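## Task

Remove the yellow sponge from the closet and set it down on the desk. The robot must not tip over or be left leaning, or the scene fails. The sponge has to stay on the desk by itself at the end; if only the robot is keeping it there, the goal is not met.

## Robot and tools

ROBOT. A Hello Robot Stretch 4 with a single arm: an omni-wheel base, a lift riding on a mast, an arm that telescopes forward, a three-joint wrist (yaw, pitch, roll) and a two-finger gripper. It stands about 1.6 m tall. The base rim lies within 0.23 m of the base origin. Loose objects may occasionally get nudged by something in the scene.

FRAMES. Base frame: origin on the floor beneath the base centre, x forward, y left, z up. hand_pose is expressed in this frame and marks a point between the open fingertips. With all wrist joints at zero its axes line up with the base frame. The printed position may be slightly off. The odometry frame is the base frame as it was when the scene began. base_odometry heading runs from -3.142 to 3.142, positive to the left, and it counts wheel turns, so slipping shows up as travel.

TOOLS.
execute_actions(actions, cameras): actions is a list holding exactly one action, or an empty list to just read the state and images. An action contains "base", "joints" or both, and may add "pace" and "contact_limits". Alternatively it contains only {"end_of_arm": "enable_torque"}, which switches wrist or gripper motors back on after a torque_fault so they hold their current spot. All motions in one action begin together and may finish at different times.
- base: one command only, each a relative offset from where the base last reported itself. translate_m drives straight in metres, forward positive, -2 to 2. strafe_m slides sideways in metres, left positive, -2 to 2. rotate_rad turns in place in radians, counter-clockwise (left) positive, -3.2 to 3.2.
- joints: absolute targets by name, not offsets. lift_m 0 to 1.2 (tolerance ±0.004). arm_m extension 0 to 0.55 (±0.004). wrist_yaw_rad -1.134 to 4.276 (0 points forward, positive turns left, 3.14 folded back, above 3.4 the arm may get in the way). wrist_pitch_rad -1.117 to 4.259 (0 level, 1.57 pointing straight down). wrist_roll_rad -1.117 to 4.259 (0 keeps the fingers level; positive rolls clockwise as seen from behind). gripper_m -0.038 to 0.141, the fingertip gap in metres; negative means the fingers press together. Any joint target outside its range gets clipped and the result reports that. Unknown keys or other out-of-range values reject the whole call and nothing moves.
- pace: "slow", "default", "fast" or "max". Base top speeds are 0.1/0.3/0.4/0.6 m/s and 1/2/3/4 rad/s. When the lift is above 0.2 these are reduced further, down to 0.3 m/s and 1 rad/s at lift 1.2.
- contact_limits: only {"arm_m": value}, from 0 (gentlest) to 0.75 (firmest), default 0.5. It sets how hard the arm may push before it halts.
- cameras: a list drawn from head_camera, head_left_camera, head_right_camera, wrist_camera, all. Leaving it out, null or ["all"] returns every camera. [] returns none. The "pictures" line lists the images in order. No single action runs longer than 15 s.
wait(seconds): 0 to 10 s with no new commands, then returns state and images.
zoom_image(camera, region): a closer look at the latest full image; region is [x0,y0,x1,y1] in pixels with (0,0) at the top left, at most 504x504.
finished_scene(scene): ends scene 1 or 2 once the last command has been held, reports success and gives the next task. It cannot be undone. Replying without any tool call ends every remaining scene.

CAMERAS. head_camera (420x560) sits at the top of the mast, looking forward and down; turn the base to look elsewhere. head_left_camera and head_right_camera are fisheyes (420x672) aimed more steeply down and show the base and arm. wrist_camera (616x392) looks along the fingers, with the fingertips near the bottom of its image.

RESULTS. base_status and joint_status tell how each motion ended. "done": target reached (for the base, the wheels turned the full amount even if they slipped). "off_target": stopped short and possibly still pushing. "contact_stop_at_<key>": blocked by contact; that part goes slack, so a slack lift can sink under a load and slack wheels can roll. "limit_stop_at_<name>": a built-in limit stopped it. limit_stop_at_tilt means the lean exceeds 6 degrees, and the lift, arm and wheels go slack until it is corrected. limit_stop_at_own_body means a self-collision was avoided; moving away still works. "torque_fault": a wrist or gripper motor overloaded and went limp; send enable_torque. After any stop, the later execute_actions, wait and finished_scene calls in that same reply are skipped. on_its_own lists what the call did not command ("held at" gives the held target). A joint left out of an action may still be pushing toward an older target. lidar_m: 12 distances in 30-degree sectors, counter-clockwise starting straight ahead (4th left, 7th behind, 10th right). "-" means nothing seen or closer than 0.25 m. It covers heights from about 0.15 m up to about the robot's height and may miss glass, thin legs and things behind the robot. wrist_depth_mm: a 7x7 grid of median depths, 100 to 2000 mm, that includes the robot's own body. turned_by_wheels versus turned_by_imu: a difference above about 0.1 rad means a collision or slip, with heading error of roughly wheels minus imu. base_tilt is in degrees, positive when leaning forward or right, with a fixed bias of up to 1.5. motor_effort is a percentage with the peak in brackets and is noisy. An effort at rest outside its normal range suggests contact or a load.

GRIPPING. Close to a value smaller than the object's width; squeezing tighter grips harder and pulls the object slightly toward the wrist. Neither the gripper reading nor "done" proves the object is held; a firm grip at a target of 0 or above shows up in gripper_m effort. If the fingertips jam on a surface, raise the lift. To unfold the wrist at the start, send lift_m 0.4 with wrist_yaw_rad 0.

AVOID. Turning or driving with more than 1 kg held and arm_m above 0.2, especially at fast paces; steady high pushes or pulls; pressing the gripper into things (torque_fault); rolled, upward-tilted grippers near the body. Release the object so it rests on the desk unsupported before finishing.

Each tool is called as a command line: name --argument value for each argument, lists and objects as JSON in quotes; but a table of rows of numbers goes row by row, as --pt "numbers of a row", without its own name.

## Session

execute_actions --actions '[]'

Scene clock: 0.00 s.
base_odometry: x=+0.000 y=+0.000 heading=+0.000 (m, m, rad; odometry frame)
turned_by_wheels: +0.000 (rad since the last result)
turned_by_imu: +0.000 (rad since the last result)
base_tilt: forward=-0.7 right=+0.2 (deg)
lidar_m: 1.54 1.97 2.21 2.30 2.33 2.15 2.22 1.92 0.99 1.01 1.30 1.48
base_status: not commanded
joint_positions: lift_m=+0.269 arm_m=+0.000 wrist_yaw_rad=+3.118 wrist_pitch_rad=-0.010 wrist_roll_rad=+0.006 gripper_m=+0.057
joint_status: not commanded
motor_effort: lift_m=+18 arm_m=-1 wrist_yaw_rad=-1 wrist_pitch_rad=-5 wrist_roll_rad=-1 gripper_m=-5 wheel_0=+0 wheel_1=+0 wheel_2=+0 (%)
hand_pose: x=-0.1154 y=+0.0941 z=+0.4501 quat_wxyz=(+0.012, +0.005, +0.003, +1.000) (m; base frame)
wrist_depth_mm: - 142 - - - - 1863 / - 121 146 - - - 1921 / - 118 146 - - - 1863 / - 140 195 - - - 1921 / 205 - - - - - 1983 / 220 1756 205 1618 198 1464 1499 / 220 1118 1060 112 1060 976 1025
pictures: head_camera, head_left_camera, head_right_camera, wrist_camera
Images, in order (width x height): head_camera 420x560, head_left_camera 420x672, head_right_camera 420x672, wrist_camera 616x392.

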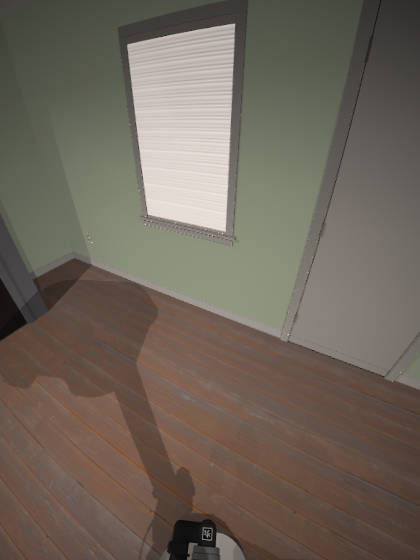

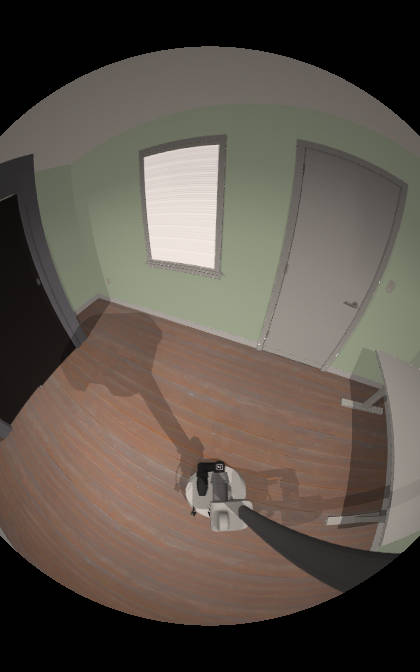

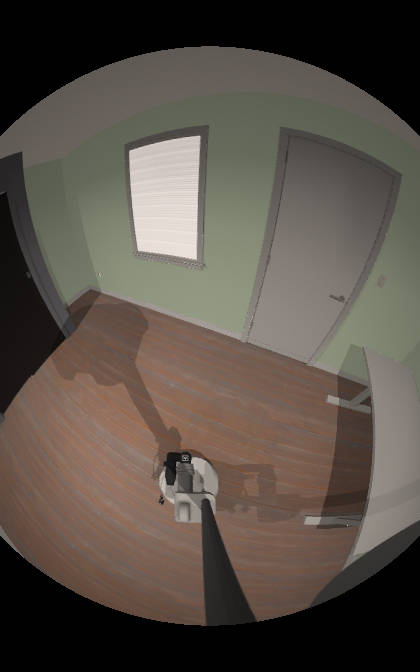

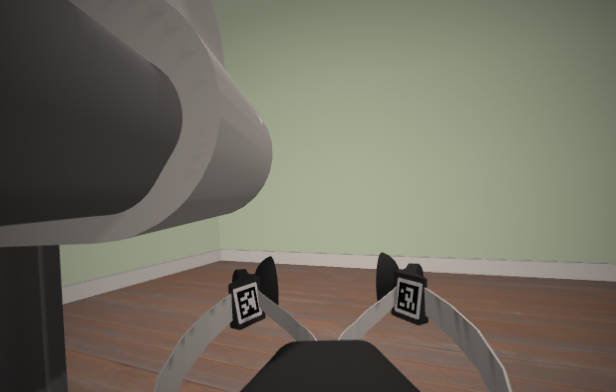

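Closet on the left, desk on the right. Turn left.

execute_actions --actions '[{"base":{"rotate_rad":1.0},"joints":{"lift_m":0.6,"wrist_yaw_rad":0}}]'

Scene clock: 3.10 s.
base_odometry: x=+0.000 y=+0.000 heading=+0.999 (m, m, rad; odometry frame)
turned_by_wheels: +0.999 (rad since the last result)
turned_by_imu: +1.021 (rad since the last result)
base_tilt: forward=-0.7 right=+0.2 (deg)
lidar_m: 2.21 2.30 2.38 2.17 2.18 1.93 0.99 0.98 1.27 1.51 1.56 1.93
base_status: done
joint_positions: lift_m=+0.600 arm_m=+0.000 wrist_yaw_rad=+0.000 wrist_pitch_rad=-0.010 wrist_roll_rad=+0.006 gripper_m=+0.057
joint_status: all done
motor_effort: lift_m=+22(24) arm_m=-1(1) wrist_yaw_rad=-2(7) wrist_pitch_rad=-6(6) wrist_roll_rad=+0(1) gripper_m=-4(5) wheel_0=-4(4) wheel_1=-3(7) wheel_2=-4(10) (%)
hand_pose: x=+0.4595 y=-0.0873 z=+0.7808 quat_wxyz=(+1.000, +0.003, -0.005, +0.000) (m; base frame)
wrist_depth_mm: - 1983 - - - - 1863 / 1921 - - - - - 1863 / 1921 - - - - - 1863 / 1983 - - - - - 1921 / 1983 - - - - - 1921 / - - 205 - 198 - 1921 / 1921 1863 1756 112 1756 1576 1661
pictures: head_camera, head_left_camera, head_right_camera, wrist_camera
Images, in order (width x height): head_camera 420x560, head_left_camera 420x672, head_right_camera 420x672, wrist_camera 616x392.

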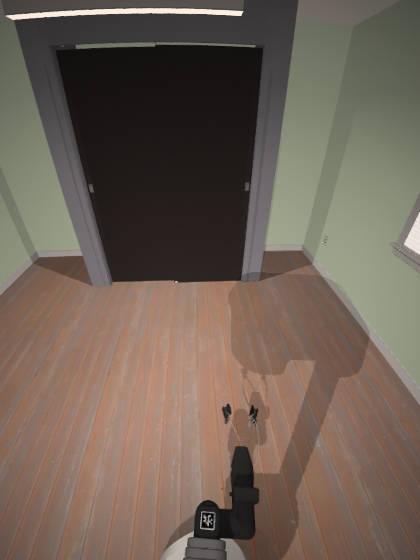

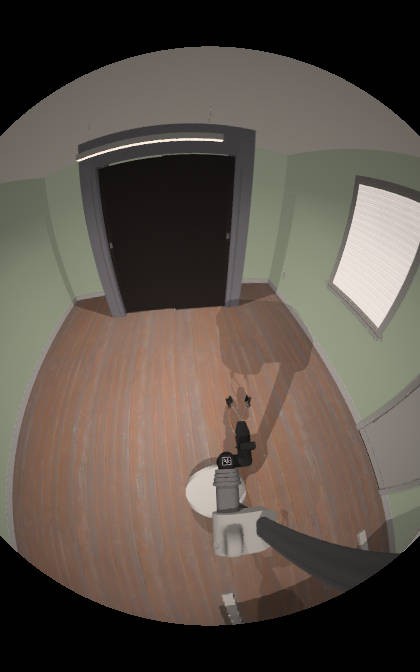

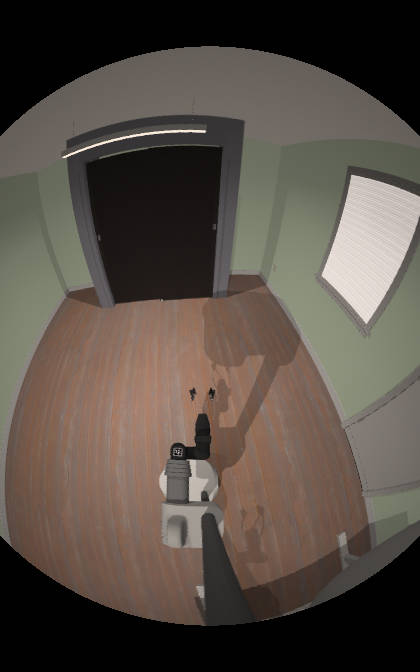

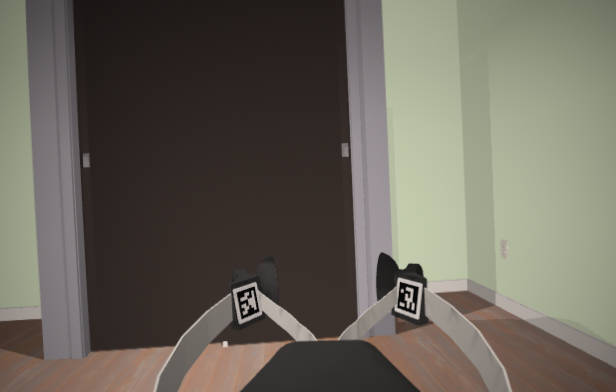

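execute_actions --actions '[{"base":{"rotate_rad":0.12}}]' --cameras '[]'

execute_actions --actions '[{"base":{"translate_m":1.3},"pace":"fast"}]' --cameras '["head_camera","wrist_camera"]'

Scene clock: 5.03 s.
base_odometry: x=+0.000 y=+0.000 heading=+1.119 (m, m, rad; odometry frame)
turned_by_wheels: +0.120 (rad since the last result)
turned_by_imu: +0.122 (rad since the last result)
base_tilt: forward=-0.7 right=+0.2 (deg)
lidar_m: 2.19 2.31 2.27 2.16 2.25 1.82 0.96 1.00 1.36 1.49 1.57 2.13
base_status: done
joint_positions: lift_m=+0.600 arm_m=+0.000 wrist_yaw_rad=+0.000 wrist_pitch_rad=-0.010 wrist_roll_rad=+0.006 gripper_m=+0.057
joint_status: not commanded
motor_effort: lift_m=+22(22) arm_m=-1(1) wrist_yaw_rad=-2(3) wrist_pitch_rad=-5(6) wrist_roll_rad=-1(0) gripper_m=-4(4) wheel_0=-2(7) wheel_1=-1(6) wheel_2=-2(8) (%)
hand_pose: x=+0.4594 y=-0.0874 z=+0.7808 quat_wxyz=(+1.000, +0.003, -0.005, +0.000) (m; base frame)
wrist_depth_mm: - - - 1983 - - - / - - - - - - - / - - - - - - - / - - - - - - - / - - - - - - - / - - 204 - 198 - - / 1921 1863 1756 112 1756 1618 1708
pictures: none
No camera images: the call's "cameras" was empty. Leave "cameras" out to get every camera's image.

Scene clock: 9.57 s.
base_odometry: x=+0.568 y=+1.169 heading=+1.119 (m, m, rad; odometry frame)
turned_by_wheels: +0.000 (rad since the last result)
turned_by_imu: -0.001 (rad since the last result)
base_tilt: forward=-0.7 right=+0.2 (deg)
lidar_m: 0.91 0.96 1.33 2.19 2.28 3.10 3.11 2.22 1.57 1.46 1.54 0.95
base_status: done
joint_positions: lift_m=+0.600 arm_m=+0.000 wrist_yaw_rad=+0.000 wrist_pitch_rad=-0.010 wrist_roll_rad=+0.006 gripper_m=+0.057
joint_status: not commanded
motor_effort: lift_m=+21(22) arm_m=-1(1) wrist_yaw_rad=-2(2) wrist_pitch_rad=-6(5) wrist_roll_rad=-1(1) gripper_m=-4(4) wheel_0=+2(11) wheel_1=+1(7) wheel_2=+2(14) (%)
hand_pose: x=+0.4594 y=-0.0874 z=+0.7808 quat_wxyz=(+1.000, +0.003, -0.005, +0.000) (m; base frame)
wrist_depth_mm: 788 778 715 707 707 707 668 / 788 778 715 723 715 707 676 / 798 768 715 715 707 707 676 / 788 788 723 723 707 691 691 / 788 778 723 723 715 715 683 / 798 798 205 723 198 715 683 / 798 788 723 112 715 715 683
pictures: head_camera, wrist_camera
Images, in order (width x height): head_camera 420x560, wrist_camera 616x392.

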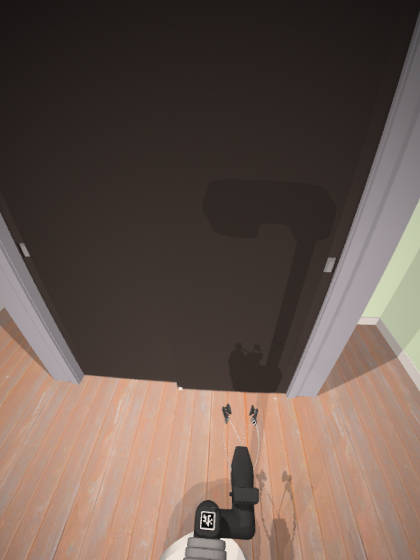

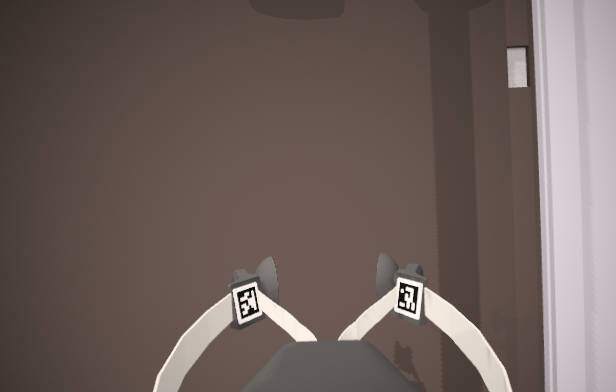

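execute_actions --actions '[{"base":{"strafe_m":-0.4},"joints":{"lift_m":0.85,"gripper_m":0.0}}]' --cameras '["head_camera","wrist_camera"]'

Scene clock: 14.17 s.
base_odometry: x=+0.928 y=+0.995 heading=+1.119 (m, m, rad; odometry frame)
turned_by_wheels: +0.000 (rad since the last result)
turned_by_imu: +0.000 (rad since the last result)
base_tilt: forward=-0.6 right=+0.2 (deg)
lidar_m: 0.90 0.92 1.34 2.58 2.68 3.21 3.13 1.62 1.15 1.08 1.14 0.93
base_status: done
joint_positions: lift_m=+0.850 arm_m=+0.000 wrist_yaw_rad=+0.000 wrist_pitch_rad=-0.010 wrist_roll_rad=+0.006 gripper_m=+0.000
joint_status: all done
motor_effort: lift_m=+22(23) arm_m=-1(1) wrist_yaw_rad=-1(2) wrist_pitch_rad=-6(6) wrist_roll_rad=-1(1) gripper_m=-6(8) wheel_0=+2(10) wheel_1=+1(9) wheel_2=+0(0) (%)
hand_pose: x=+0.4594 y=-0.0874 z=+1.0308 quat_wxyz=(+1.000, +0.003, -0.005, +0.000) (m; base frame)
wrist_depth_mm: 741 732 723 723 699 1430 1430 / 741 741 723 715 691 1430 1397 / 741 750 741 732 699 1464 1430 / 759 750 732 723 707 1430 1430 / 750 732 732 723 699 1464 1464 / 759 741 723 205 187 1464 1430 / 741 750 741 112 707 1430 1464
pictures: head_camera, wrist_camera
Images, in order (width x height): head_camera 420x560, wrist_camera 616x392.

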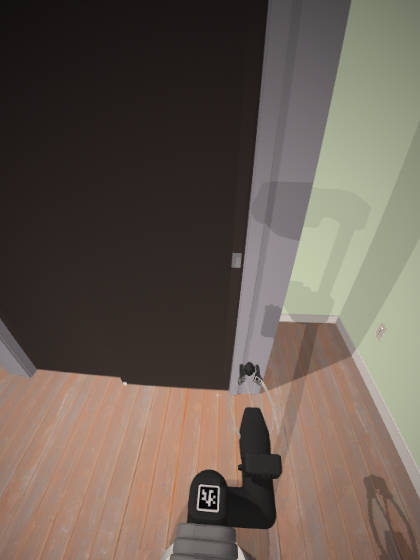

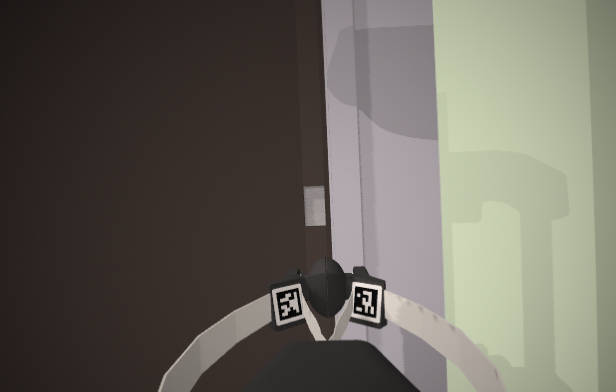

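execute_actions --actions '[{"joints":{"lift_m":0.87,"arm_m":0.5},"contact_limits":{"arm_m":0.3}}]' --cameras '["head_camera","wrist_camera"]'

Scene clock: 18.10 s.
base_odometry: x=+0.928 y=+0.995 heading=+1.119 (m, m, rad; odometry frame)
turned_by_wheels: +0.000 (rad since the last result)
turned_by_imu: +0.010 (rad since the last result)
base_tilt: forward=-0.7 right=+0.3 (deg)
lidar_m: 0.88 0.94 1.41 2.59 2.65 3.21 3.11 1.61 1.13 1.09 1.18 0.92
base_status: not commanded
joint_positions: lift_m=+0.870 arm_m=+0.458 wrist_yaw_rad=-0.003 wrist_pitch_rad=-0.010 wrist_roll_rad=+0.006 gripper_m=+0.000
joint_status: arm_m contact_stop (moved +0.458 of +0.500); the others done
on_its_own: arm_m is slack since a contact_stop (your +0.500 is given up)
motor_effort: lift_m=+17(24) arm_m=+0(19) wrist_yaw_rad=+8(57) wrist_pitch_rad=-5(20) wrist_roll_rad=+0(0) gripper_m=-5(6) wheel_0=+1(5) wheel_1=+1(8) wheel_2=-1(11) (%)
contact_limits: arm_m 0.3
hand_pose: x=+0.9168 y=-0.0883 z=+1.0509 quat_wxyz=(+1.000, +0.003, -0.005, -0.001) (m; base frame)
wrist_depth_mm: 268 266 265 259 227 239 238 / 268 268 265 260 229 239 239 / 270 268 266 263 229 241 238 / 272 268 265 264 229 242 239 / 272 270 267 274 230 241 239 / 273 271 267 205 186 243 240 / 274 271 267 112 230 243 242
pictures: head_camera, wrist_camera
Images, in order (width x height): head_camera 420x560, wrist_camera 616x392.

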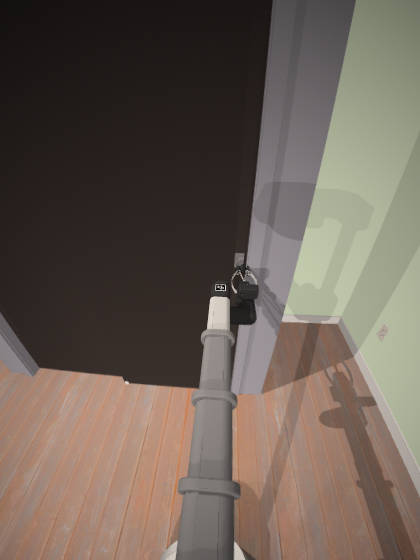

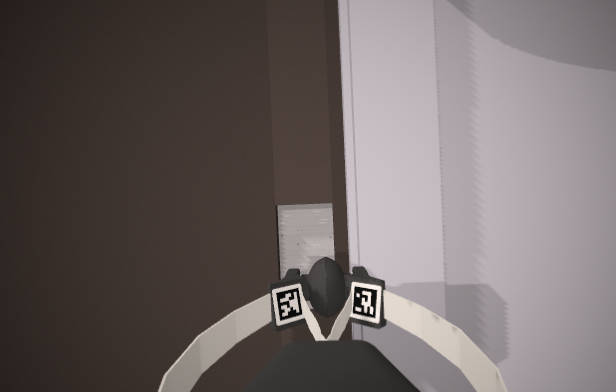

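execute_actions --actions '[{"joints":{"lift_m":0.9,"arm_m":0.47},"contact_limits":{"arm_m":0.3}}]' --cameras '[]'

execute_actions --actions '[{"base":{"strafe_m":0.6},"joints":{"arm_m":0.47},"contact_limits":{"arm_m":0.3}}]' --cameras '["head_camera","wrist_camera"]'

Scene clock: 20.33 s.
base_odometry: x=+0.928 y=+0.995 heading=+1.119 (m, m, rad; odometry frame)
turned_by_wheels: +0.000 (rad since the last result)
turned_by_imu: +0.001 (rad since the last result)
base_tilt: forward=-0.7 right=+0.2 (deg)
lidar_m: 0.90 0.96 1.36 2.58 2.69 3.21 3.13 1.65 1.16 1.08 1.13 0.93
base_status: not commanded
joint_positions: lift_m=+0.881 arm_m=+0.459 wrist_yaw_rad=-0.006 wrist_pitch_rad=-0.009 wrist_roll_rad=+0.006 gripper_m=+0.000
joint_status: lift_m contact_stop_at_arm_m (moved +0.011 of +0.030); arm_m contact_stop (moved +0.001 of +0.012)
on_its_own: lift_m is held at +0.881, not at your +0.900, since a contact_stop; arm_m is slack since a contact_stop (your +0.470 is given up); wrist_yaw_rad is at rest, and its effort (+15) is outside its rest range (-13 to +13)
motor_effort: lift_m=+21(25) arm_m=+0(17) wrist_yaw_rad=+15(45) wrist_pitch_rad=-10(36) wrist_roll_rad=-1(2) gripper_m=-6(5) wheel_0=+2(2) wheel_1=+0(3) wheel_2=-2(8) (%)
contact_limits: arm_m 0.3
hand_pose: x=+0.9175 y=-0.0891 z=+1.0613 quat_wxyz=(+1.000, +0.003, -0.004, -0.003) (m; base frame)
wrist_depth_mm: 268 265 264 260 228 239 238 / 267 265 265 262 229 240 238 / 268 267 264 263 229 241 238 / 270 267 266 263 229 241 240 / 270 268 265 265 230 242 241 / 272 270 266 195 188 242 241 / 273 271 266 112 230 243 242
pictures: none
No camera images: the call's "cameras" was empty. Leave "cameras" out to get every camera's image.

not run: a stop came earlier in this reply.

execute_actions --actions '[{"base":{"strafe_m":0.6},"joints":{"arm_m":0.459}}]' --cameras '["head_camera","wrist_camera"]'

Scene clock: 24.43 s.
base_odometry: x=+0.388 y=+1.257 heading=+1.119 (m, m, rad; odometry frame)
turned_by_wheels: +0.000 (rad since the last result)
turned_by_imu: +0.002 (rad since the last result)
base_tilt: forward=-0.7 right=+0.2 (deg)
lidar_m: 0.88 0.98 1.28 1.98 2.07 2.83 3.13 2.39 1.80 1.70 1.78 0.95
base_status: done
joint_positions: lift_m=+0.881 arm_m=+0.459 wrist_yaw_rad=+0.000 wrist_pitch_rad=-0.010 wrist_roll_rad=+0.006 gripper_m=+0.000
joint_status: all done
on_its_own: lift_m is held at +0.881, not at your +0.900, since a contact_stop
motor_effort: lift_m=+21(21) arm_m=+0(0) wrist_yaw_rad=-1(20) wrist_pitch_rad=-6(10) wrist_roll_rad=-1(1) gripper_m=-7(7) wheel_0=-2(6) wheel_1=+2(10) wheel_2=+0(0) (%)
hand_pose: x=+0.9180 y=-0.0875 z=+1.0617 quat_wxyz=(+1.000, +0.003, -0.005, +0.000) (m; base frame)
wrist_depth_mm: 310 262 257 254 252 250 247 / 314 262 258 256 253 249 249 / 314 262 260 256 254 251 248 / 312 263 260 258 253 251 250 / 315 265 260 257 255 252 250 / 315 264 262 205 187 253 251 / 317 314 262 112 255 252 251
pictures: head_camera, wrist_camera
Images, in order (width x height): head_camera 420x560, wrist_camera 616x392.

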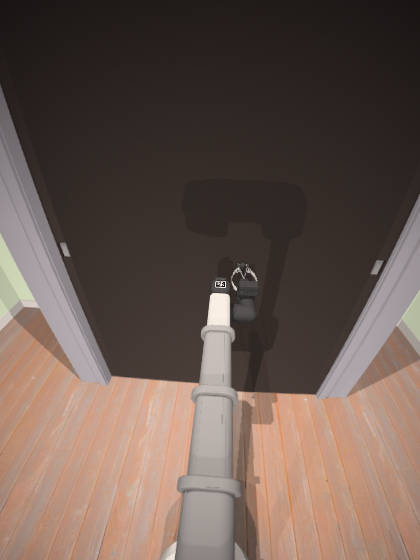

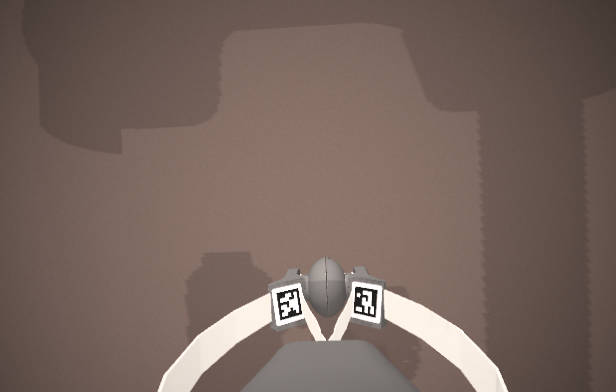

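execute_actions --actions '[{"base":{"strafe_m":0.5},"joints":{"arm_m":0.475},"contact_limits":{"arm_m":0.75},"pace":"slow"}]' --cameras '["head_camera","wrist_camera"]'

Scene clock: 32.80 s.
base_odometry: x=-0.062 y=+1.475 heading=+1.119 (m, m, rad; odometry frame)
turned_by_wheels: +0.000 (rad since the last result)
turned_by_imu: +0.003 (rad since the last result)
base_tilt: forward=-0.6 right=+0.2 (deg)
lidar_m: 0.96 0.95 1.54 1.48 1.52 2.12 3.12 2.42 2.32 2.19 1.33 0.96
base_status: done
joint_positions: lift_m=+0.881 arm_m=+0.474 wrist_yaw_rad=+0.000 wrist_pitch_rad=-0.010 wrist_roll_rad=+0.006 gripper_m=+0.000
joint_status: all done
on_its_own: lift_m is held at +0.881, not at your +0.900, since a contact_stop
motor_effort: lift_m=+21(21) arm_m=+4(8) wrist_yaw_rad=+0(1) wrist_pitch_rad=-6(7) wrist_roll_rad=-1(1) gripper_m=-5(7) wheel_0=-3(8) wheel_1=+3(7) wheel_2=+0(0) (%)
contact_limits: arm_m 0.75
hand_pose: x=+0.9336 y=-0.0875 z=+1.0617 quat_wxyz=(+1.000, +0.003, -0.005, +0.000) (m; base frame)
wrist_depth_mm: 290 289 286 281 279 276 273 / 293 290 287 283 279 277 273 / 293 291 289 283 279 277 274 / 296 290 287 286 281 278 274 / 294 291 289 285 283 278 276 / 297 293 290 206 187 279 277 / 297 293 289 112 282 279 278
pictures: head_camera, wrist_camera
Images, in order (width x height): head_camera 420x560, wrist_camera 616x392.

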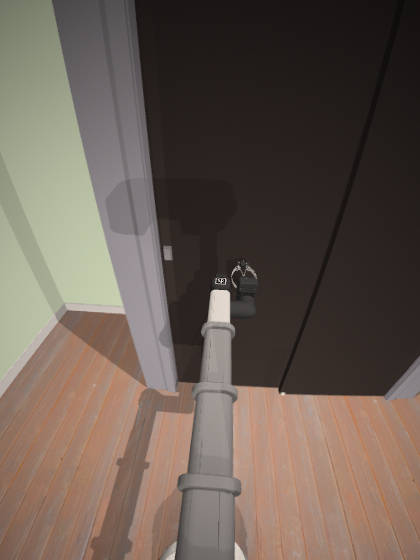

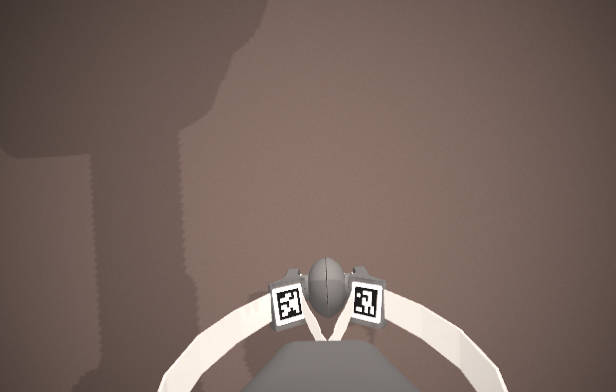

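execute_actions --actions '[{"joints":{"arm_m":0.55},"contact_limits":{"arm_m":0.75}}]' --cameras '[]'

Scene clock: 37.60 s.
base_odometry: x=-0.062 y=+1.475 heading=+1.117 (m, m, rad; odometry frame)
turned_by_wheels: -0.002 (rad since the last result)
turned_by_imu: +0.018 (rad since the last result)
base_tilt: forward=-1.4 right=+0.6 (deg)
lidar_m: 0.95 0.95 1.55 1.47 1.57 2.14 3.11 2.40 2.28 2.18 1.32 0.99
base_status: not commanded
joint_positions: lift_m=+0.881 arm_m=+0.548 wrist_yaw_rad=-0.024 wrist_pitch_rad=+0.001 wrist_roll_rad=+0.006 gripper_m=+0.000
joint_status: all done
on_its_own: lift_m is held at +0.881, not at your +0.900, since a contact_stop; wrist_yaw_rad is at rest, and its effort (+69) is outside its rest range (-13 to +13); wrist_pitch_rad is at rest, and its effort (-37) is outside its rest range (-23 to +23)
motor_effort: lift_m=+21(21) arm_m=+14(20) wrist_yaw_rad=+69(80) wrist_pitch_rad=-37(48) wrist_roll_rad=-1(1) gripper_m=-1(5) wheel_0=+0(3) wheel_1=+2(4) wheel_2=-21(21) (%)
contact_limits: arm_m 0.75
hand_pose: x=+1.0047 y=-0.0944 z=+1.0585 quat_wxyz=(+1.000, +0.003, +0.000, -0.012) (m; base frame)
wrist_depth_mm: 231 229 227 226 224 223 222 / 233 231 230 228 226 224 221 / 234 233 230 229 227 225 224 / 235 233 232 228 228 225 224 / 236 234 233 229 229 227 224 / 236 235 233 201 186 227 227 / 239 237 233 112 229 227 227
pictures: none
No camera images: the call's "cameras" was empty. Leave "cameras" out to get every camera's image.

Pressing now. Strafe right.

execute_actions --actions '[{"base":{"strafe_m":-0.5},"pace":"slow"}]' --cameras '["head_camera"]'

Scene clock: 44.50 s.
base_odometry: x=+0.387 y=+1.255 heading=+1.121 (m, m, rad; odometry frame)
turned_by_wheels: +0.003 (rad since the last result)
turned_by_imu: +0.343 (rad since the last result)
base_tilt: forward=-0.8 right=+0.2 (deg)
lidar_m: 0.95 1.05 1.89 1.88 2.31 2.28 3.13 2.08 1.80 1.85 1.02 0.90
base_status: done
joint_positions: lift_m=+0.881 arm_m=+0.548 wrist_yaw_rad=+0.010 wrist_pitch_rad=-0.010 wrist_roll_rad=+0.006 gripper_m=+0.000
joint_status: not commanded
on_its_own: lift_m is held at +0.881, not at your +0.900, since a contact_stop; wrist_yaw_rad is at rest, and its effort (-28) is outside its rest range (-13 to +13)
motor_effort: lift_m=+21(21) arm_m=+12(15) wrist_yaw_rad=-28(79) wrist_pitch_rad=-6(39) wrist_roll_rad=-1(1) gripper_m=-8(8) wheel_0=+27(31) wheel_1=+12(13) wheel_2=+1(22) (%)
hand_pose: x=+1.0080 y=-0.0846 z=+1.0617 quat_wxyz=(+1.000, +0.003, -0.005, +0.005) (m; base frame)
wrist_depth_mm: 336 291 257 229 207 189 177 / 342 294 257 231 208 190 178 / 343 294 260 233 208 191 180 / 345 297 262 232 212 193 180 / 349 300 263 231 211 193 181 / 351 303 187 190 181 194 182 / 355 306 266 112 208 187 183
pictures: head_camera
Images, in order (width x height): head_camera 420x560.

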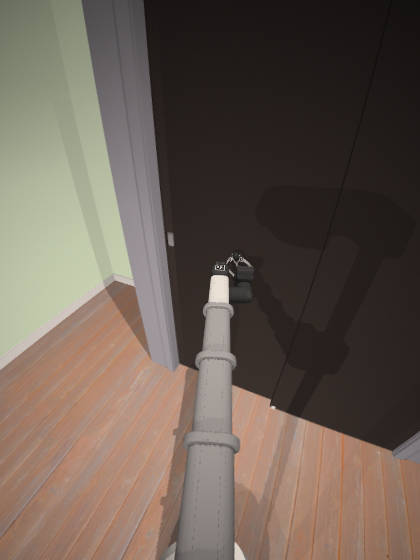

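execute_actions --actions '[{"joints":{"arm_m":0.3}}]' --cameras '[]'

execute_actions --actions '[{"base":{"rotate_rad":-0.34}}]' --cameras '["head_camera","wrist_camera"]'

Scene clock: 48.03 s.
base_odometry: x=+0.387 y=+1.255 heading=+1.117 (m, m, rad; odometry frame)
turned_by_wheels: -0.003 (rad since the last result)
turned_by_imu: -0.003 (rad since the last result)
base_tilt: forward=-0.7 right=+0.3 (deg)
lidar_m: 0.96 1.07 1.88 1.91 2.32 2.31 3.14 2.04 1.77 1.80 1.01 0.89
base_status: not commanded
joint_positions: lift_m=+0.881 arm_m=+0.301 wrist_yaw_rad=+0.000 wrist_pitch_rad=-0.010 wrist_roll_rad=+0.006 gripper_m=+0.000
joint_status: all done
on_its_own: lift_m is held at +0.881, not at your +0.900, since a contact_stop
motor_effort: lift_m=+21(21) arm_m=-4(10) wrist_yaw_rad=-1(30) wrist_pitch_rad=-7(7) wrist_roll_rad=-1(1) gripper_m=-6(8) wheel_0=-1(27) wheel_1=+1(12) wheel_2=+1(2) (%)
hand_pose: x=+0.7602 y=-0.0874 z=+1.0617 quat_wxyz=(+1.000, +0.003, -0.005, +0.000) (m; base frame)
wrist_depth_mm: 580 585 521 473 430 392 366 / 585 597 530 473 433 397 368 / 580 603 535 480 433 397 370 / 603 603 535 480 436 399 373 / 591 603 535 480 436 399 370 / 585 609 539 205 187 402 373 / 609 615 525 112 430 387 375
pictures: none
No camera images: the call's "cameras" was empty. Leave "cameras" out to get every camera's image.

Scene clock: 49.17 s.
base_odometry: x=+0.387 y=+1.255 heading=+0.778 (m, m, rad; odometry frame)
turned_by_wheels: -0.340 (rad since the last result)
turned_by_imu: -0.346 (rad since the last result)
base_tilt: forward=-0.7 right=+0.2 (deg)
lidar_m: 0.88 0.97 1.96 1.88 1.95 2.70 2.65 2.43 1.92 1.78 1.28 0.93
base_status: done
joint_positions: lift_m=+0.881 arm_m=+0.301 wrist_yaw_rad=+0.000 wrist_pitch_rad=-0.010 wrist_roll_rad=+0.006 gripper_m=+0.000
joint_status: not commanded
on_its_own: lift_m is held at +0.881, not at your +0.900, since a contact_stop
motor_effort: lift_m=+21(21) arm_m=-4(4) wrist_yaw_rad=-1(0) wrist_pitch_rad=-6(6) wrist_roll_rad=-1(0) gripper_m=-6(7) wheel_0=+4(8) wheel_1=+0(8) wheel_2=+0(9) (%)
hand_pose: x=+0.7602 y=-0.0875 z=+1.0617 quat_wxyz=(+1.000, +0.003, -0.005, +0.000) (m; base frame)
wrist_depth_mm: 459 452 449 392 389 382 377 / 462 452 445 392 387 384 379 / 462 452 445 394 392 384 377 / 462 459 449 394 392 384 382 / 462 459 452 397 392 387 384 / 469 455 452 205 186 387 384 / 466 462 452 112 392 384 387
pictures: head_camera, wrist_camera
Images, in order (width x height): head_camera 420x560, wrist_camera 616x392.

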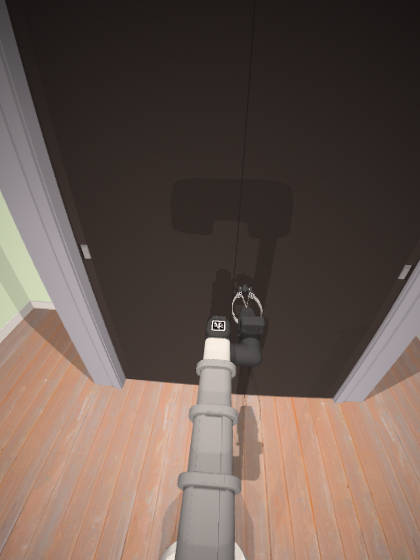

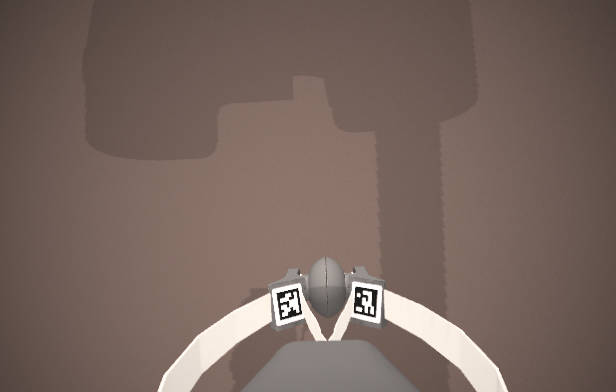

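execute_actions --actions '[{"base":{"strafe_m":0.72},"joints":{"lift_m":0.9}}]' --cameras '["wrist_camera"]'

Scene clock: 53.87 s.
base_odometry: x=-0.118 y=+1.768 heading=+0.778 (m, m, rad; odometry frame)
turned_by_wheels: +0.000 (rad since the last result)
turned_by_imu: +0.003 (rad since the last result)
base_tilt: forward=-0.7 right=+0.2 (deg)
lidar_m: 0.84 1.65 1.20 1.16 1.22 1.69 3.15 2.51 2.65 2.51 1.29 0.96
base_status: done
joint_positions: lift_m=+0.900 arm_m=+0.301 wrist_yaw_rad=+0.000 wrist_pitch_rad=-0.010 wrist_roll_rad=+0.006 gripper_m=+0.000
joint_status: all done
motor_effort: lift_m=+21(19) arm_m=-4(4) wrist_yaw_rad=-1(1) wrist_pitch_rad=-7(6) wrist_roll_rad=-1(1) gripper_m=-7(6) wheel_0=+0(11) wheel_1=-1(9) wheel_2=+0(2) (%)
hand_pose: x=+0.7601 y=-0.0875 z=+1.0809 quat_wxyz=(+1.000, +0.003, -0.005, +0.000) (m; base frame)
wrist_depth_mm: 1182 389 387 439 433 427 424 / 1182 392 384 439 436 427 427 / 1205 392 384 442 436 430 424 / 1182 394 387 445 436 436 427 / 1182 392 387 368 439 439 430 / 1182 394 387 204 186 436 430 / 1182 397 382 112 439 436 433
pictures: wrist_camera
Images, in order (width x height): wrist_camera 616x392.

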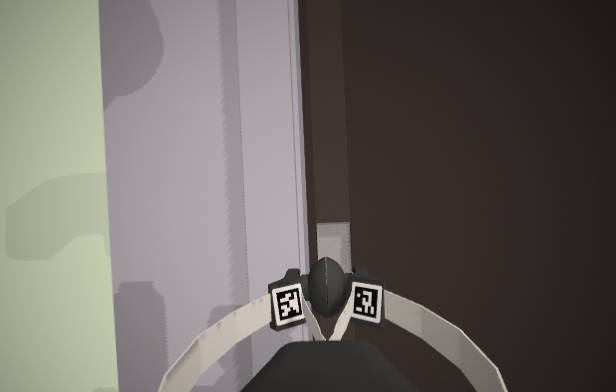

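Aligned. Extend into the pull.

execute_actions --actions '[{"joints":{"arm_m":0.55},"contact_limits":{"arm_m":0.4}}]' --cameras '["wrist_camera"]'

Scene clock: 57.50 s.
base_odometry: x=-0.118 y=+1.768 heading=+0.777 (m, m, rad; odometry frame)
turned_by_wheels: -0.001 (rad since the last result)
turned_by_imu: -0.006 (rad since the last result)
base_tilt: forward=-0.7 right=+0.2 (deg)
lidar_m: 0.86 1.68 1.22 1.15 1.21 1.71 3.13 2.48 2.68 2.52 1.33 1.00
base_status: not commanded
joint_positions: lift_m=+0.900 arm_m=+0.512 wrist_yaw_rad=-0.005 wrist_pitch_rad=-0.010 wrist_roll_rad=+0.006 gripper_m=+0.000
joint_status: arm_m contact_stop (moved +0.211 of +0.249)
on_its_own: arm_m is slack since a contact_stop (your +0.550 is given up)
motor_effort: lift_m=+20(21) arm_m=+0(19) wrist_yaw_rad=+12(72) wrist_pitch_rad=-4(21) wrist_roll_rad=-1(3) gripper_m=-8(9) wheel_0=-4(7) wheel_1=-3(4) wheel_2=-6(17) (%)
contact_limits: arm_m 0.4
hand_pose: x=+0.9706 y=-0.0888 z=+1.0810 quat_wxyz=(+1.000, +0.003, -0.005, -0.002) (m; base frame)
wrist_depth_mm: 172 156 155 230 228 226 223 / 173 157 155 231 229 224 224 / 173 156 156 232 229 226 225 / 174 157 156 232 229 228 225 / 174 158 157 232 231 229 226 / 175 158 157 193 189 228 227 / 175 159 157 112 231 228 228
pictures: wrist_camera
Images, in order (width x height): wrist_camera 616x392.

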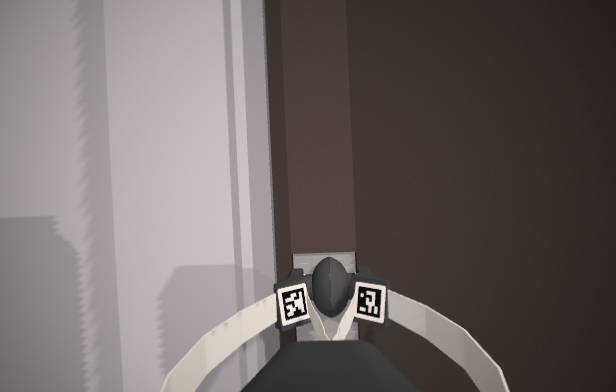

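execute_actions --actions '[{"base":{"strafe_m":-0.65},"joints":{"arm_m":0.52},"contact_limits":{"arm_m":0.75},"pace":"slow"}]' --cameras '["head_camera"]'

Scene clock: 68.57 s.
base_odometry: x=+0.338 y=+1.305 heading=+0.779 (m, m, rad; odometry frame)
turned_by_wheels: +0.002 (rad since the last result)
turned_by_imu: +0.327 (rad since the last result)
base_tilt: forward=-0.7 right=+0.2 (deg)
lidar_m: 0.91 1.04 1.71 1.72 2.09 3.11 2.67 2.28 1.97 2.00 1.00 0.90
base_status: done
joint_positions: lift_m=+0.900 arm_m=+0.519 wrist_yaw_rad=+0.005 wrist_pitch_rad=-0.010 wrist_roll_rad=+0.006 gripper_m=+0.000
joint_status: all done
on_its_own: wrist_yaw_rad is at rest, and its effort (-16) is outside its rest range (-13 to +13)
motor_effort: lift_m=+20(20) arm_m=+8(18) wrist_yaw_rad=-16(40) wrist_pitch_rad=-5(8) wrist_roll_rad=+0(1) gripper_m=-6(9) wheel_0=+19(27) wheel_1=+8(13) wheel_2=-3(11) (%)
contact_limits: arm_m 0.75
hand_pose: x=+0.9784 y=-0.0860 z=+1.0810 quat_wxyz=(+1.000, +0.003, -0.005, +0.003) (m; base frame)
wrist_depth_mm: 336 549 609 233 213 196 184 / 332 539 683 234 213 196 186 / 332 544 683 236 215 198 186 / 330 539 676 236 216 198 186 / 329 539 707 236 217 200 187 / 327 535 634 195 185 200 188 / 325 504 627 112 213 194 190
pictures: head_camera
Images, in order (width x height): head_camera 420x560.

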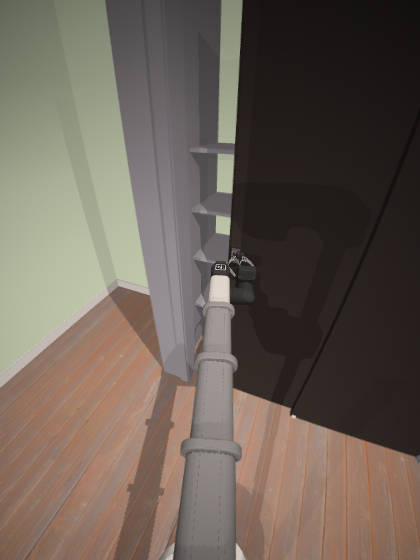

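execute_actions --actions '[{"base":{"rotate_rad":-0.6},"pace":"slow"}]' --cameras '["head_camera"]'

Scene clock: 70.87 s.
base_odometry: x=+0.305 y=+1.312 heading=+0.599 (m, m, rad; odometry frame)
turned_by_wheels: -0.179 (rad since the last result)
turned_by_imu: -0.129 (rad since the last result)
base_tilt: forward=-0.7 right=+0.2 (deg)
lidar_m: 0.95 1.02 1.73 1.69 1.91 3.07 3.07 2.47 1.99 1.99 1.15 0.95
base_status: rotate_rad contact_stop (by the wheels' count: -0.179 of -0.600)
joint_positions: lift_m=+0.900 arm_m=+0.519 wrist_yaw_rad=+0.000 wrist_pitch_rad=-0.010 wrist_roll_rad=+0.006 gripper_m=+0.000
joint_status: not commanded
on_its_own: the wheels are slack since a contact_stop
motor_effort: lift_m=+20(20) arm_m=+4(10) wrist_yaw_rad=+0(72) wrist_pitch_rad=-5(8) wrist_roll_rad=+0(1) gripper_m=-7(9) wheel_0=+0(29) wheel_1=+0(26) wheel_2=+0(20) (%)
hand_pose: x=+0.9786 y=-0.0875 z=+1.0810 quat_wxyz=(+1.000, +0.003, -0.005, +0.000) (m; base frame)
wrist_depth_mm: 544 647 654 676 691 221 213 / 544 732 960 931 878 224 213 / 544 723 1008 960 891 229 214 / 544 691 1008 931 891 236 214 / 535 715 1008 960 904 242 223 / 530 715 878 205 186 246 225 / 525 640 580 112 603 224 224
pictures: head_camera
Images, in order (width x height): head_camera 420x560.

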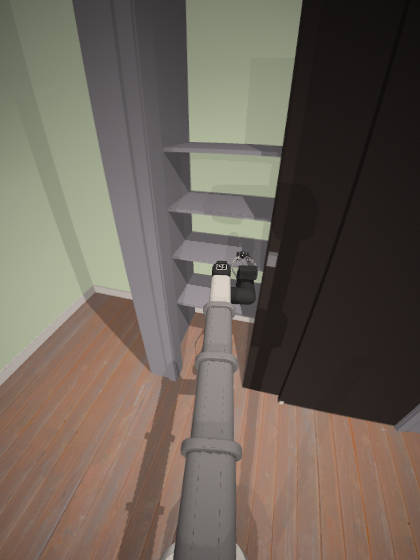

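Door mostly open. Retract and look.

execute_actions --actions '[{"joints":{"arm_m":0.0}}]'

Scene clock: 74.33 s.
base_odometry: x=+0.305 y=+1.312 heading=+0.599 (m, m, rad; odometry frame)
turned_by_wheels: +0.000 (rad since the last result)
turned_by_imu: +0.001 (rad since the last result)
base_tilt: forward=-0.7 right=+0.2 (deg)
lidar_m: 1.08 1.02 1.70 1.66 1.88 3.07 3.08 2.49 2.01 2.00 1.12 0.96
base_status: not commanded
joint_positions: lift_m=+0.900 arm_m=+0.001 wrist_yaw_rad=+0.000 wrist_pitch_rad=-0.010 wrist_roll_rad=+0.006 gripper_m=+0.000
joint_status: all done
on_its_own: the wheels are slack since a contact_stop
motor_effort: lift_m=+20(20) arm_m=-4(4) wrist_yaw_rad=+0(1) wrist_pitch_rad=-6(7) wrist_roll_rad=-1(0) gripper_m=-7(7) wheel_0=+0(0) wheel_1=+0(0) wheel_2=+0(0) (%)
hand_pose: x=+0.4602 y=-0.0874 z=+1.0809 quat_wxyz=(+1.000, +0.003, -0.005, +0.000) (m; base frame)
wrist_depth_mm: 1808 820 1336 1499 1430 691 615 / 1808 831 1255 1308 1060 691 621 / 1756 820 1281 1464 1397 699 621 / 1808 820 1205 1499 1397 691 627 / 1808 831 1281 1499 1397 699 627 / 1808 831 1118 205 186 699 627 / 1756 820 1025 112 1397 676 634
pictures: head_camera, head_left_camera, head_right_camera, wrist_camera
Images, in order (width x height): head_camera 420x560, head_left_camera 420x672, head_right_camera 420x672, wrist_camera 616x392.

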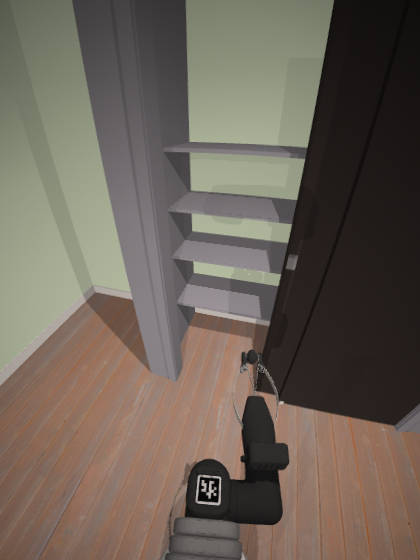

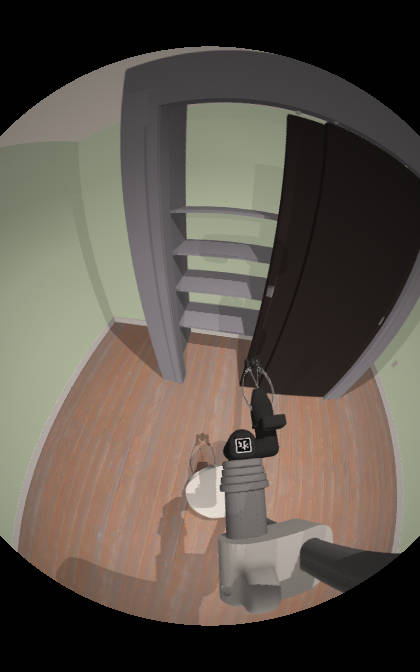

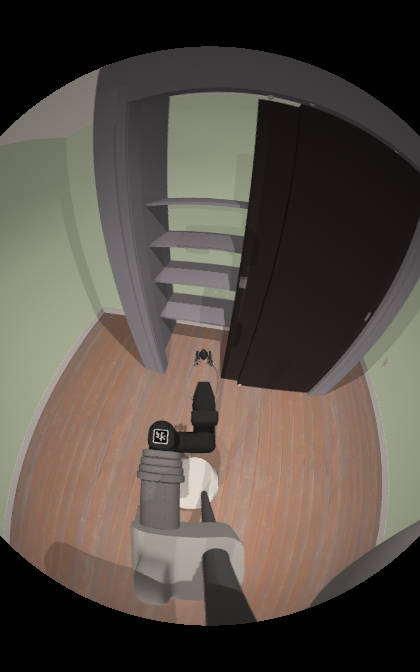

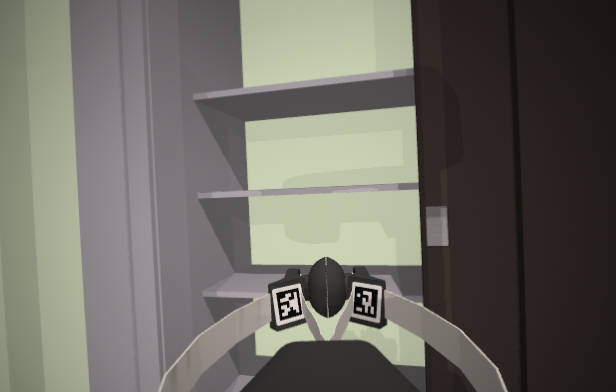

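execute_actions --actions '[{"base":{"rotate_rad":-0.2}}]' --cameras '[]'

execute_actions --actions '[{"base":{"strafe_m":-0.8}}]' --cameras '["wrist_camera"]'

Scene clock: 78.23 s.
base_odometry: x=+0.305 y=+1.312 heading=+0.400 (m, m, rad; odometry frame)
turned_by_wheels: -0.199 (rad since the last result)
turned_by_imu: -0.203 (rad since the last result)
base_tilt: forward=-0.6 right=+0.2 (deg)
lidar_m: 0.98 0.99 1.74 1.69 1.72 2.38 3.09 2.39 2.13 2.01 1.32 0.96
base_status: done
joint_positions: lift_m=+0.900 arm_m=+0.001 wrist_yaw_rad=+0.000 wrist_pitch_rad=-0.010 wrist_roll_rad=+0.006 gripper_m=+0.000
joint_status: not commanded
motor_effort: lift_m=+20(20) arm_m=-4(4) wrist_yaw_rad=-2(1) wrist_pitch_rad=-6(7) wrist_roll_rad=+0(1) gripper_m=-8(7) wheel_0=+3(10) wheel_1=+4(6) wheel_2=+2(7) (%)
hand_pose: x=+0.4602 y=-0.0874 z=+1.0809 quat_wxyz=(+1.000, +0.003, -0.005, +0.000) (m; base frame)
wrist_depth_mm: 750 1308 1464 1430 741 707 707 / 750 1205 1281 1042 759 715 699 / 732 1255 1499 1430 768 699 699 / 732 1205 1499 1499 759 715 699 / 732 1255 1499 1464 759 707 715 / 741 1138 1182 205 186 723 707 / 741 1205 1308 112 723 715 715
pictures: none
No camera images: the call's "cameras" was empty. Leave "cameras" out to get every camera's image.

Scene clock: 82.23 s.
base_odometry: x=+0.616 y=+0.576 heading=+0.400 (m, m, rad; odometry frame)
turned_by_wheels: +0.000 (rad since the last result)
turned_by_imu: -0.003 (rad since the last result)
base_tilt: forward=-0.8 right=+0.2 (deg)
lidar_m: 0.91 0.96 1.54 2.48 2.58 3.21 3.09 1.77 1.25 1.20 1.27 0.96
base_status: done
joint_positions: lift_m=+0.900 arm_m=+0.001 wrist_yaw_rad=+0.000 wrist_pitch_rad=-0.010 wrist_roll_rad=+0.006 gripper_m=+0.000
joint_status: not commanded
motor_effort: lift_m=+20(20) arm_m=-4(4) wrist_yaw_rad=-1(1) wrist_pitch_rad=-6(6) wrist_roll_rad=+0(2) gripper_m=-6(6) wheel_0=+1(10) wheel_1=-2(9) wheel_2=+0(1) (%)
hand_pose: x=+0.4602 y=-0.0874 z=+1.0809 quat_wxyz=(+1.000, +0.003, -0.005, +0.000) (m; base frame)
wrist_depth_mm: 750 750 732 723 707 707 1430 / 750 750 741 741 707 715 1397 / 750 750 741 741 707 699 1464 / 759 759 750 741 715 715 1464 / 759 750 741 732 723 707 1430 / 768 759 750 205 186 707 1430 / 768 750 750 112 707 723 1499
pictures: wrist_camera
Images, in order (width x height): wrist_camera 616x392.

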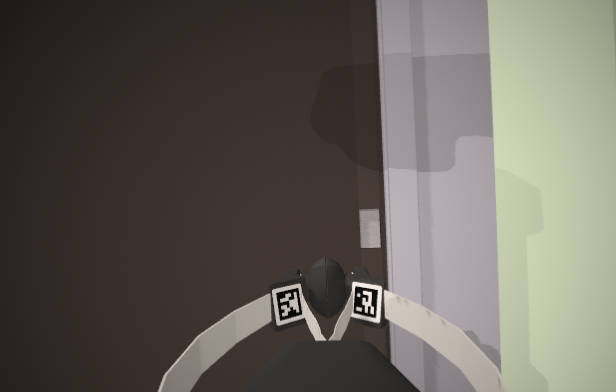

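execute_actions --actions '[{"base":{"strafe_m":-0.12},"joints":{"arm_m":0.3}}]' --cameras '[]'

execute_actions --actions '[{"joints":{"arm_m":0.55},"contact_limits":{"arm_m":0.4}}]' --cameras '["wrist_camera"]'

Scene clock: 85.63 s.
base_odometry: x=+0.663 y=+0.465 heading=+0.400 (m, m, rad; odometry frame)
turned_by_wheels: +0.000 (rad since the last result)
turned_by_imu: +0.000 (rad since the last result)
base_tilt: forward=-0.7 right=+0.2 (deg)
lidar_m: 0.91 0.96 1.67 2.60 2.70 3.19 3.12 1.57 1.12 1.05 1.17 0.94
base_status: done
joint_positions: lift_m=+0.900 arm_m=+0.299 wrist_yaw_rad=+0.000 wrist_pitch_rad=-0.010 wrist_roll_rad=+0.006 gripper_m=+0.000
joint_status: all done
motor_effort: lift_m=+20(20) arm_m=+5(6) wrist_yaw_rad=-2(0) wrist_pitch_rad=-4(5) wrist_roll_rad=+0(1) gripper_m=-7(5) wheel_0=+1(10) wheel_1=-2(11) wheel_2=+0(0) (%)
hand_pose: x=+0.7586 y=-0.0874 z=+1.0810 quat_wxyz=(+1.000, +0.003, -0.005, +0.000) (m; base frame)
wrist_depth_mm: 442 439 436 433 413 410 1160 / 445 442 439 433 413 410 1138 / 445 439 439 436 413 410 1138 / 449 445 439 436 413 413 1138 / 449 445 439 436 415 415 1160 / 452 449 442 205 187 410 1160 / 455 449 442 112 418 413 1138
pictures: none
No camera images: the call's "cameras" was empty. Leave "cameras" out to get every camera's image.

Scene clock: 87.43 s.
base_odometry: x=+0.663 y=+0.465 heading=+0.400 (m, m, rad; odometry frame)
turned_by_wheels: +0.000 (rad since the last result)
turned_by_imu: +0.016 (rad since the last result)
base_tilt: forward=-0.7 right=+0.2 (deg)
lidar_m: 0.89 0.96 1.65 2.59 2.73 3.17 3.07 1.61 1.13 1.07 1.16 0.96
base_status: not commanded
joint_positions: lift_m=+0.900 arm_m=+0.469 wrist_yaw_rad=-0.001 wrist_pitch_rad=-0.011 wrist_roll_rad=+0.006 gripper_m=+0.000
joint_status: arm_m contact_stop (moved +0.170 of +0.251)
on_its_own: arm_m is slack since a contact_stop (your +0.550 is given up)
motor_effort: lift_m=+20(20) arm_m=+0(21) wrist_yaw_rad=+1(70) wrist_pitch_rad=-4(17) wrist_roll_rad=+0(1) gripper_m=-5(6) wheel_0=+0(5) wheel_1=-1(7) wheel_2=-2(13) (%)
contact_limits: arm_m 0.4
hand_pose: x=+0.9284 y=-0.0877 z=+1.0812 quat_wxyz=(+1.000, +0.003, -0.005, +0.000) (m; base frame)
wrist_depth_mm: 272 268 264 262 228 240 236 / 272 268 266 262 229 238 237 / 274 270 266 263 229 240 237 / 274 271 267 263 229 241 239 / 274 271 267 264 230 241 239 / 276 272 267 204 186 242 239 / 276 273 267 112 231 243 239
pictures: wrist_camera
Images, in order (width x height): wrist_camera 616x392.

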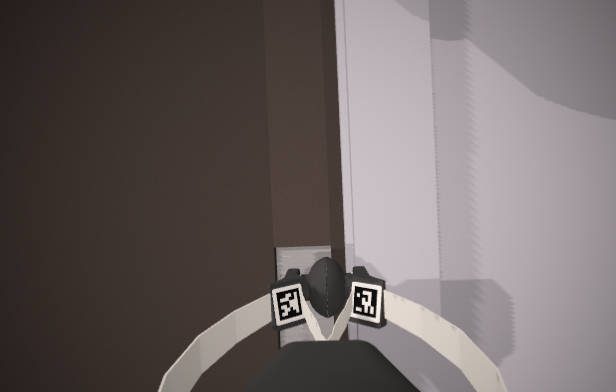

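execute_actions --actions '[{"base":{"strafe_m":0.7},"joints":{"arm_m":0.51},"contact_limits":{"arm_m":0.75},"pace":"slow"}]' --cameras '["head_camera"]'

Scene clock: 97.57 s.
torque_fault: wrist_pitch_rad switched itself off since the last result.
base_odometry: x=+0.391 y=+1.110 heading=+0.399 (m, m, rad; odometry frame)
turned_by_wheels: -0.001 (rad since the last result)
turned_by_imu: -0.550 (rad since the last result)
base_tilt: forward=-3.4 right=+1.7 (deg)
lidar_m: 0.76 0.70 0.80 1.13 2.12 2.16 1.82 1.78 2.16 1.66 1.55 1.07
base_status: done
joint_positions: lift_m=+0.900 arm_m=+0.509 wrist_yaw_rad=-0.016 wrist_pitch_rad=+0.149 wrist_roll_rad=+0.006 gripper_m=+0.000
joint_status: all done
on_its_own: base_tilt is 3.1 degrees off its reading at the scene's start (forward=-0.7 right=+0.2); wrist_pitch_rad is off since a torque_fault, until you send "end_of_arm": "enable_torque" (its first target -0.012 is given up); wrist_yaw_rad is at rest, and its effort (+45) is outside its rest range (-13 to +13)
motor_effort: lift_m=+19(21) arm_m=+8(24) wrist_yaw_rad=+45(89) wrist_pitch_rad=+1(94) wrist_roll_rad=-2(7) gripper_m=-4(6) wheel_0=-3(4) wheel_1=+4(11) wheel_2=-14(23) (%)
contact_limits: arm_m 0.75
hand_pose: x=+0.9634 y=-0.0920 z=+1.0351 quat_wxyz=(+0.997, +0.004, +0.075, -0.008) (m; base frame)
wrist_depth_mm: 167 186 206 223 230 293 1008 / 168 186 210 227 234 298 1025 / 170 189 211 231 236 301 1060 / 172 191 213 235 239 309 1078 / 174 193 216 239 244 315 1098 / 175 195 212 201 186 320 1118 / 177 196 216 112 257 306 1118
pictures: head_camera
Images, in order (width x height): head_camera 420x560.

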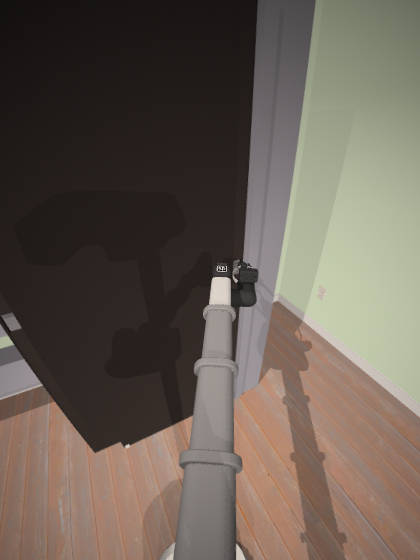

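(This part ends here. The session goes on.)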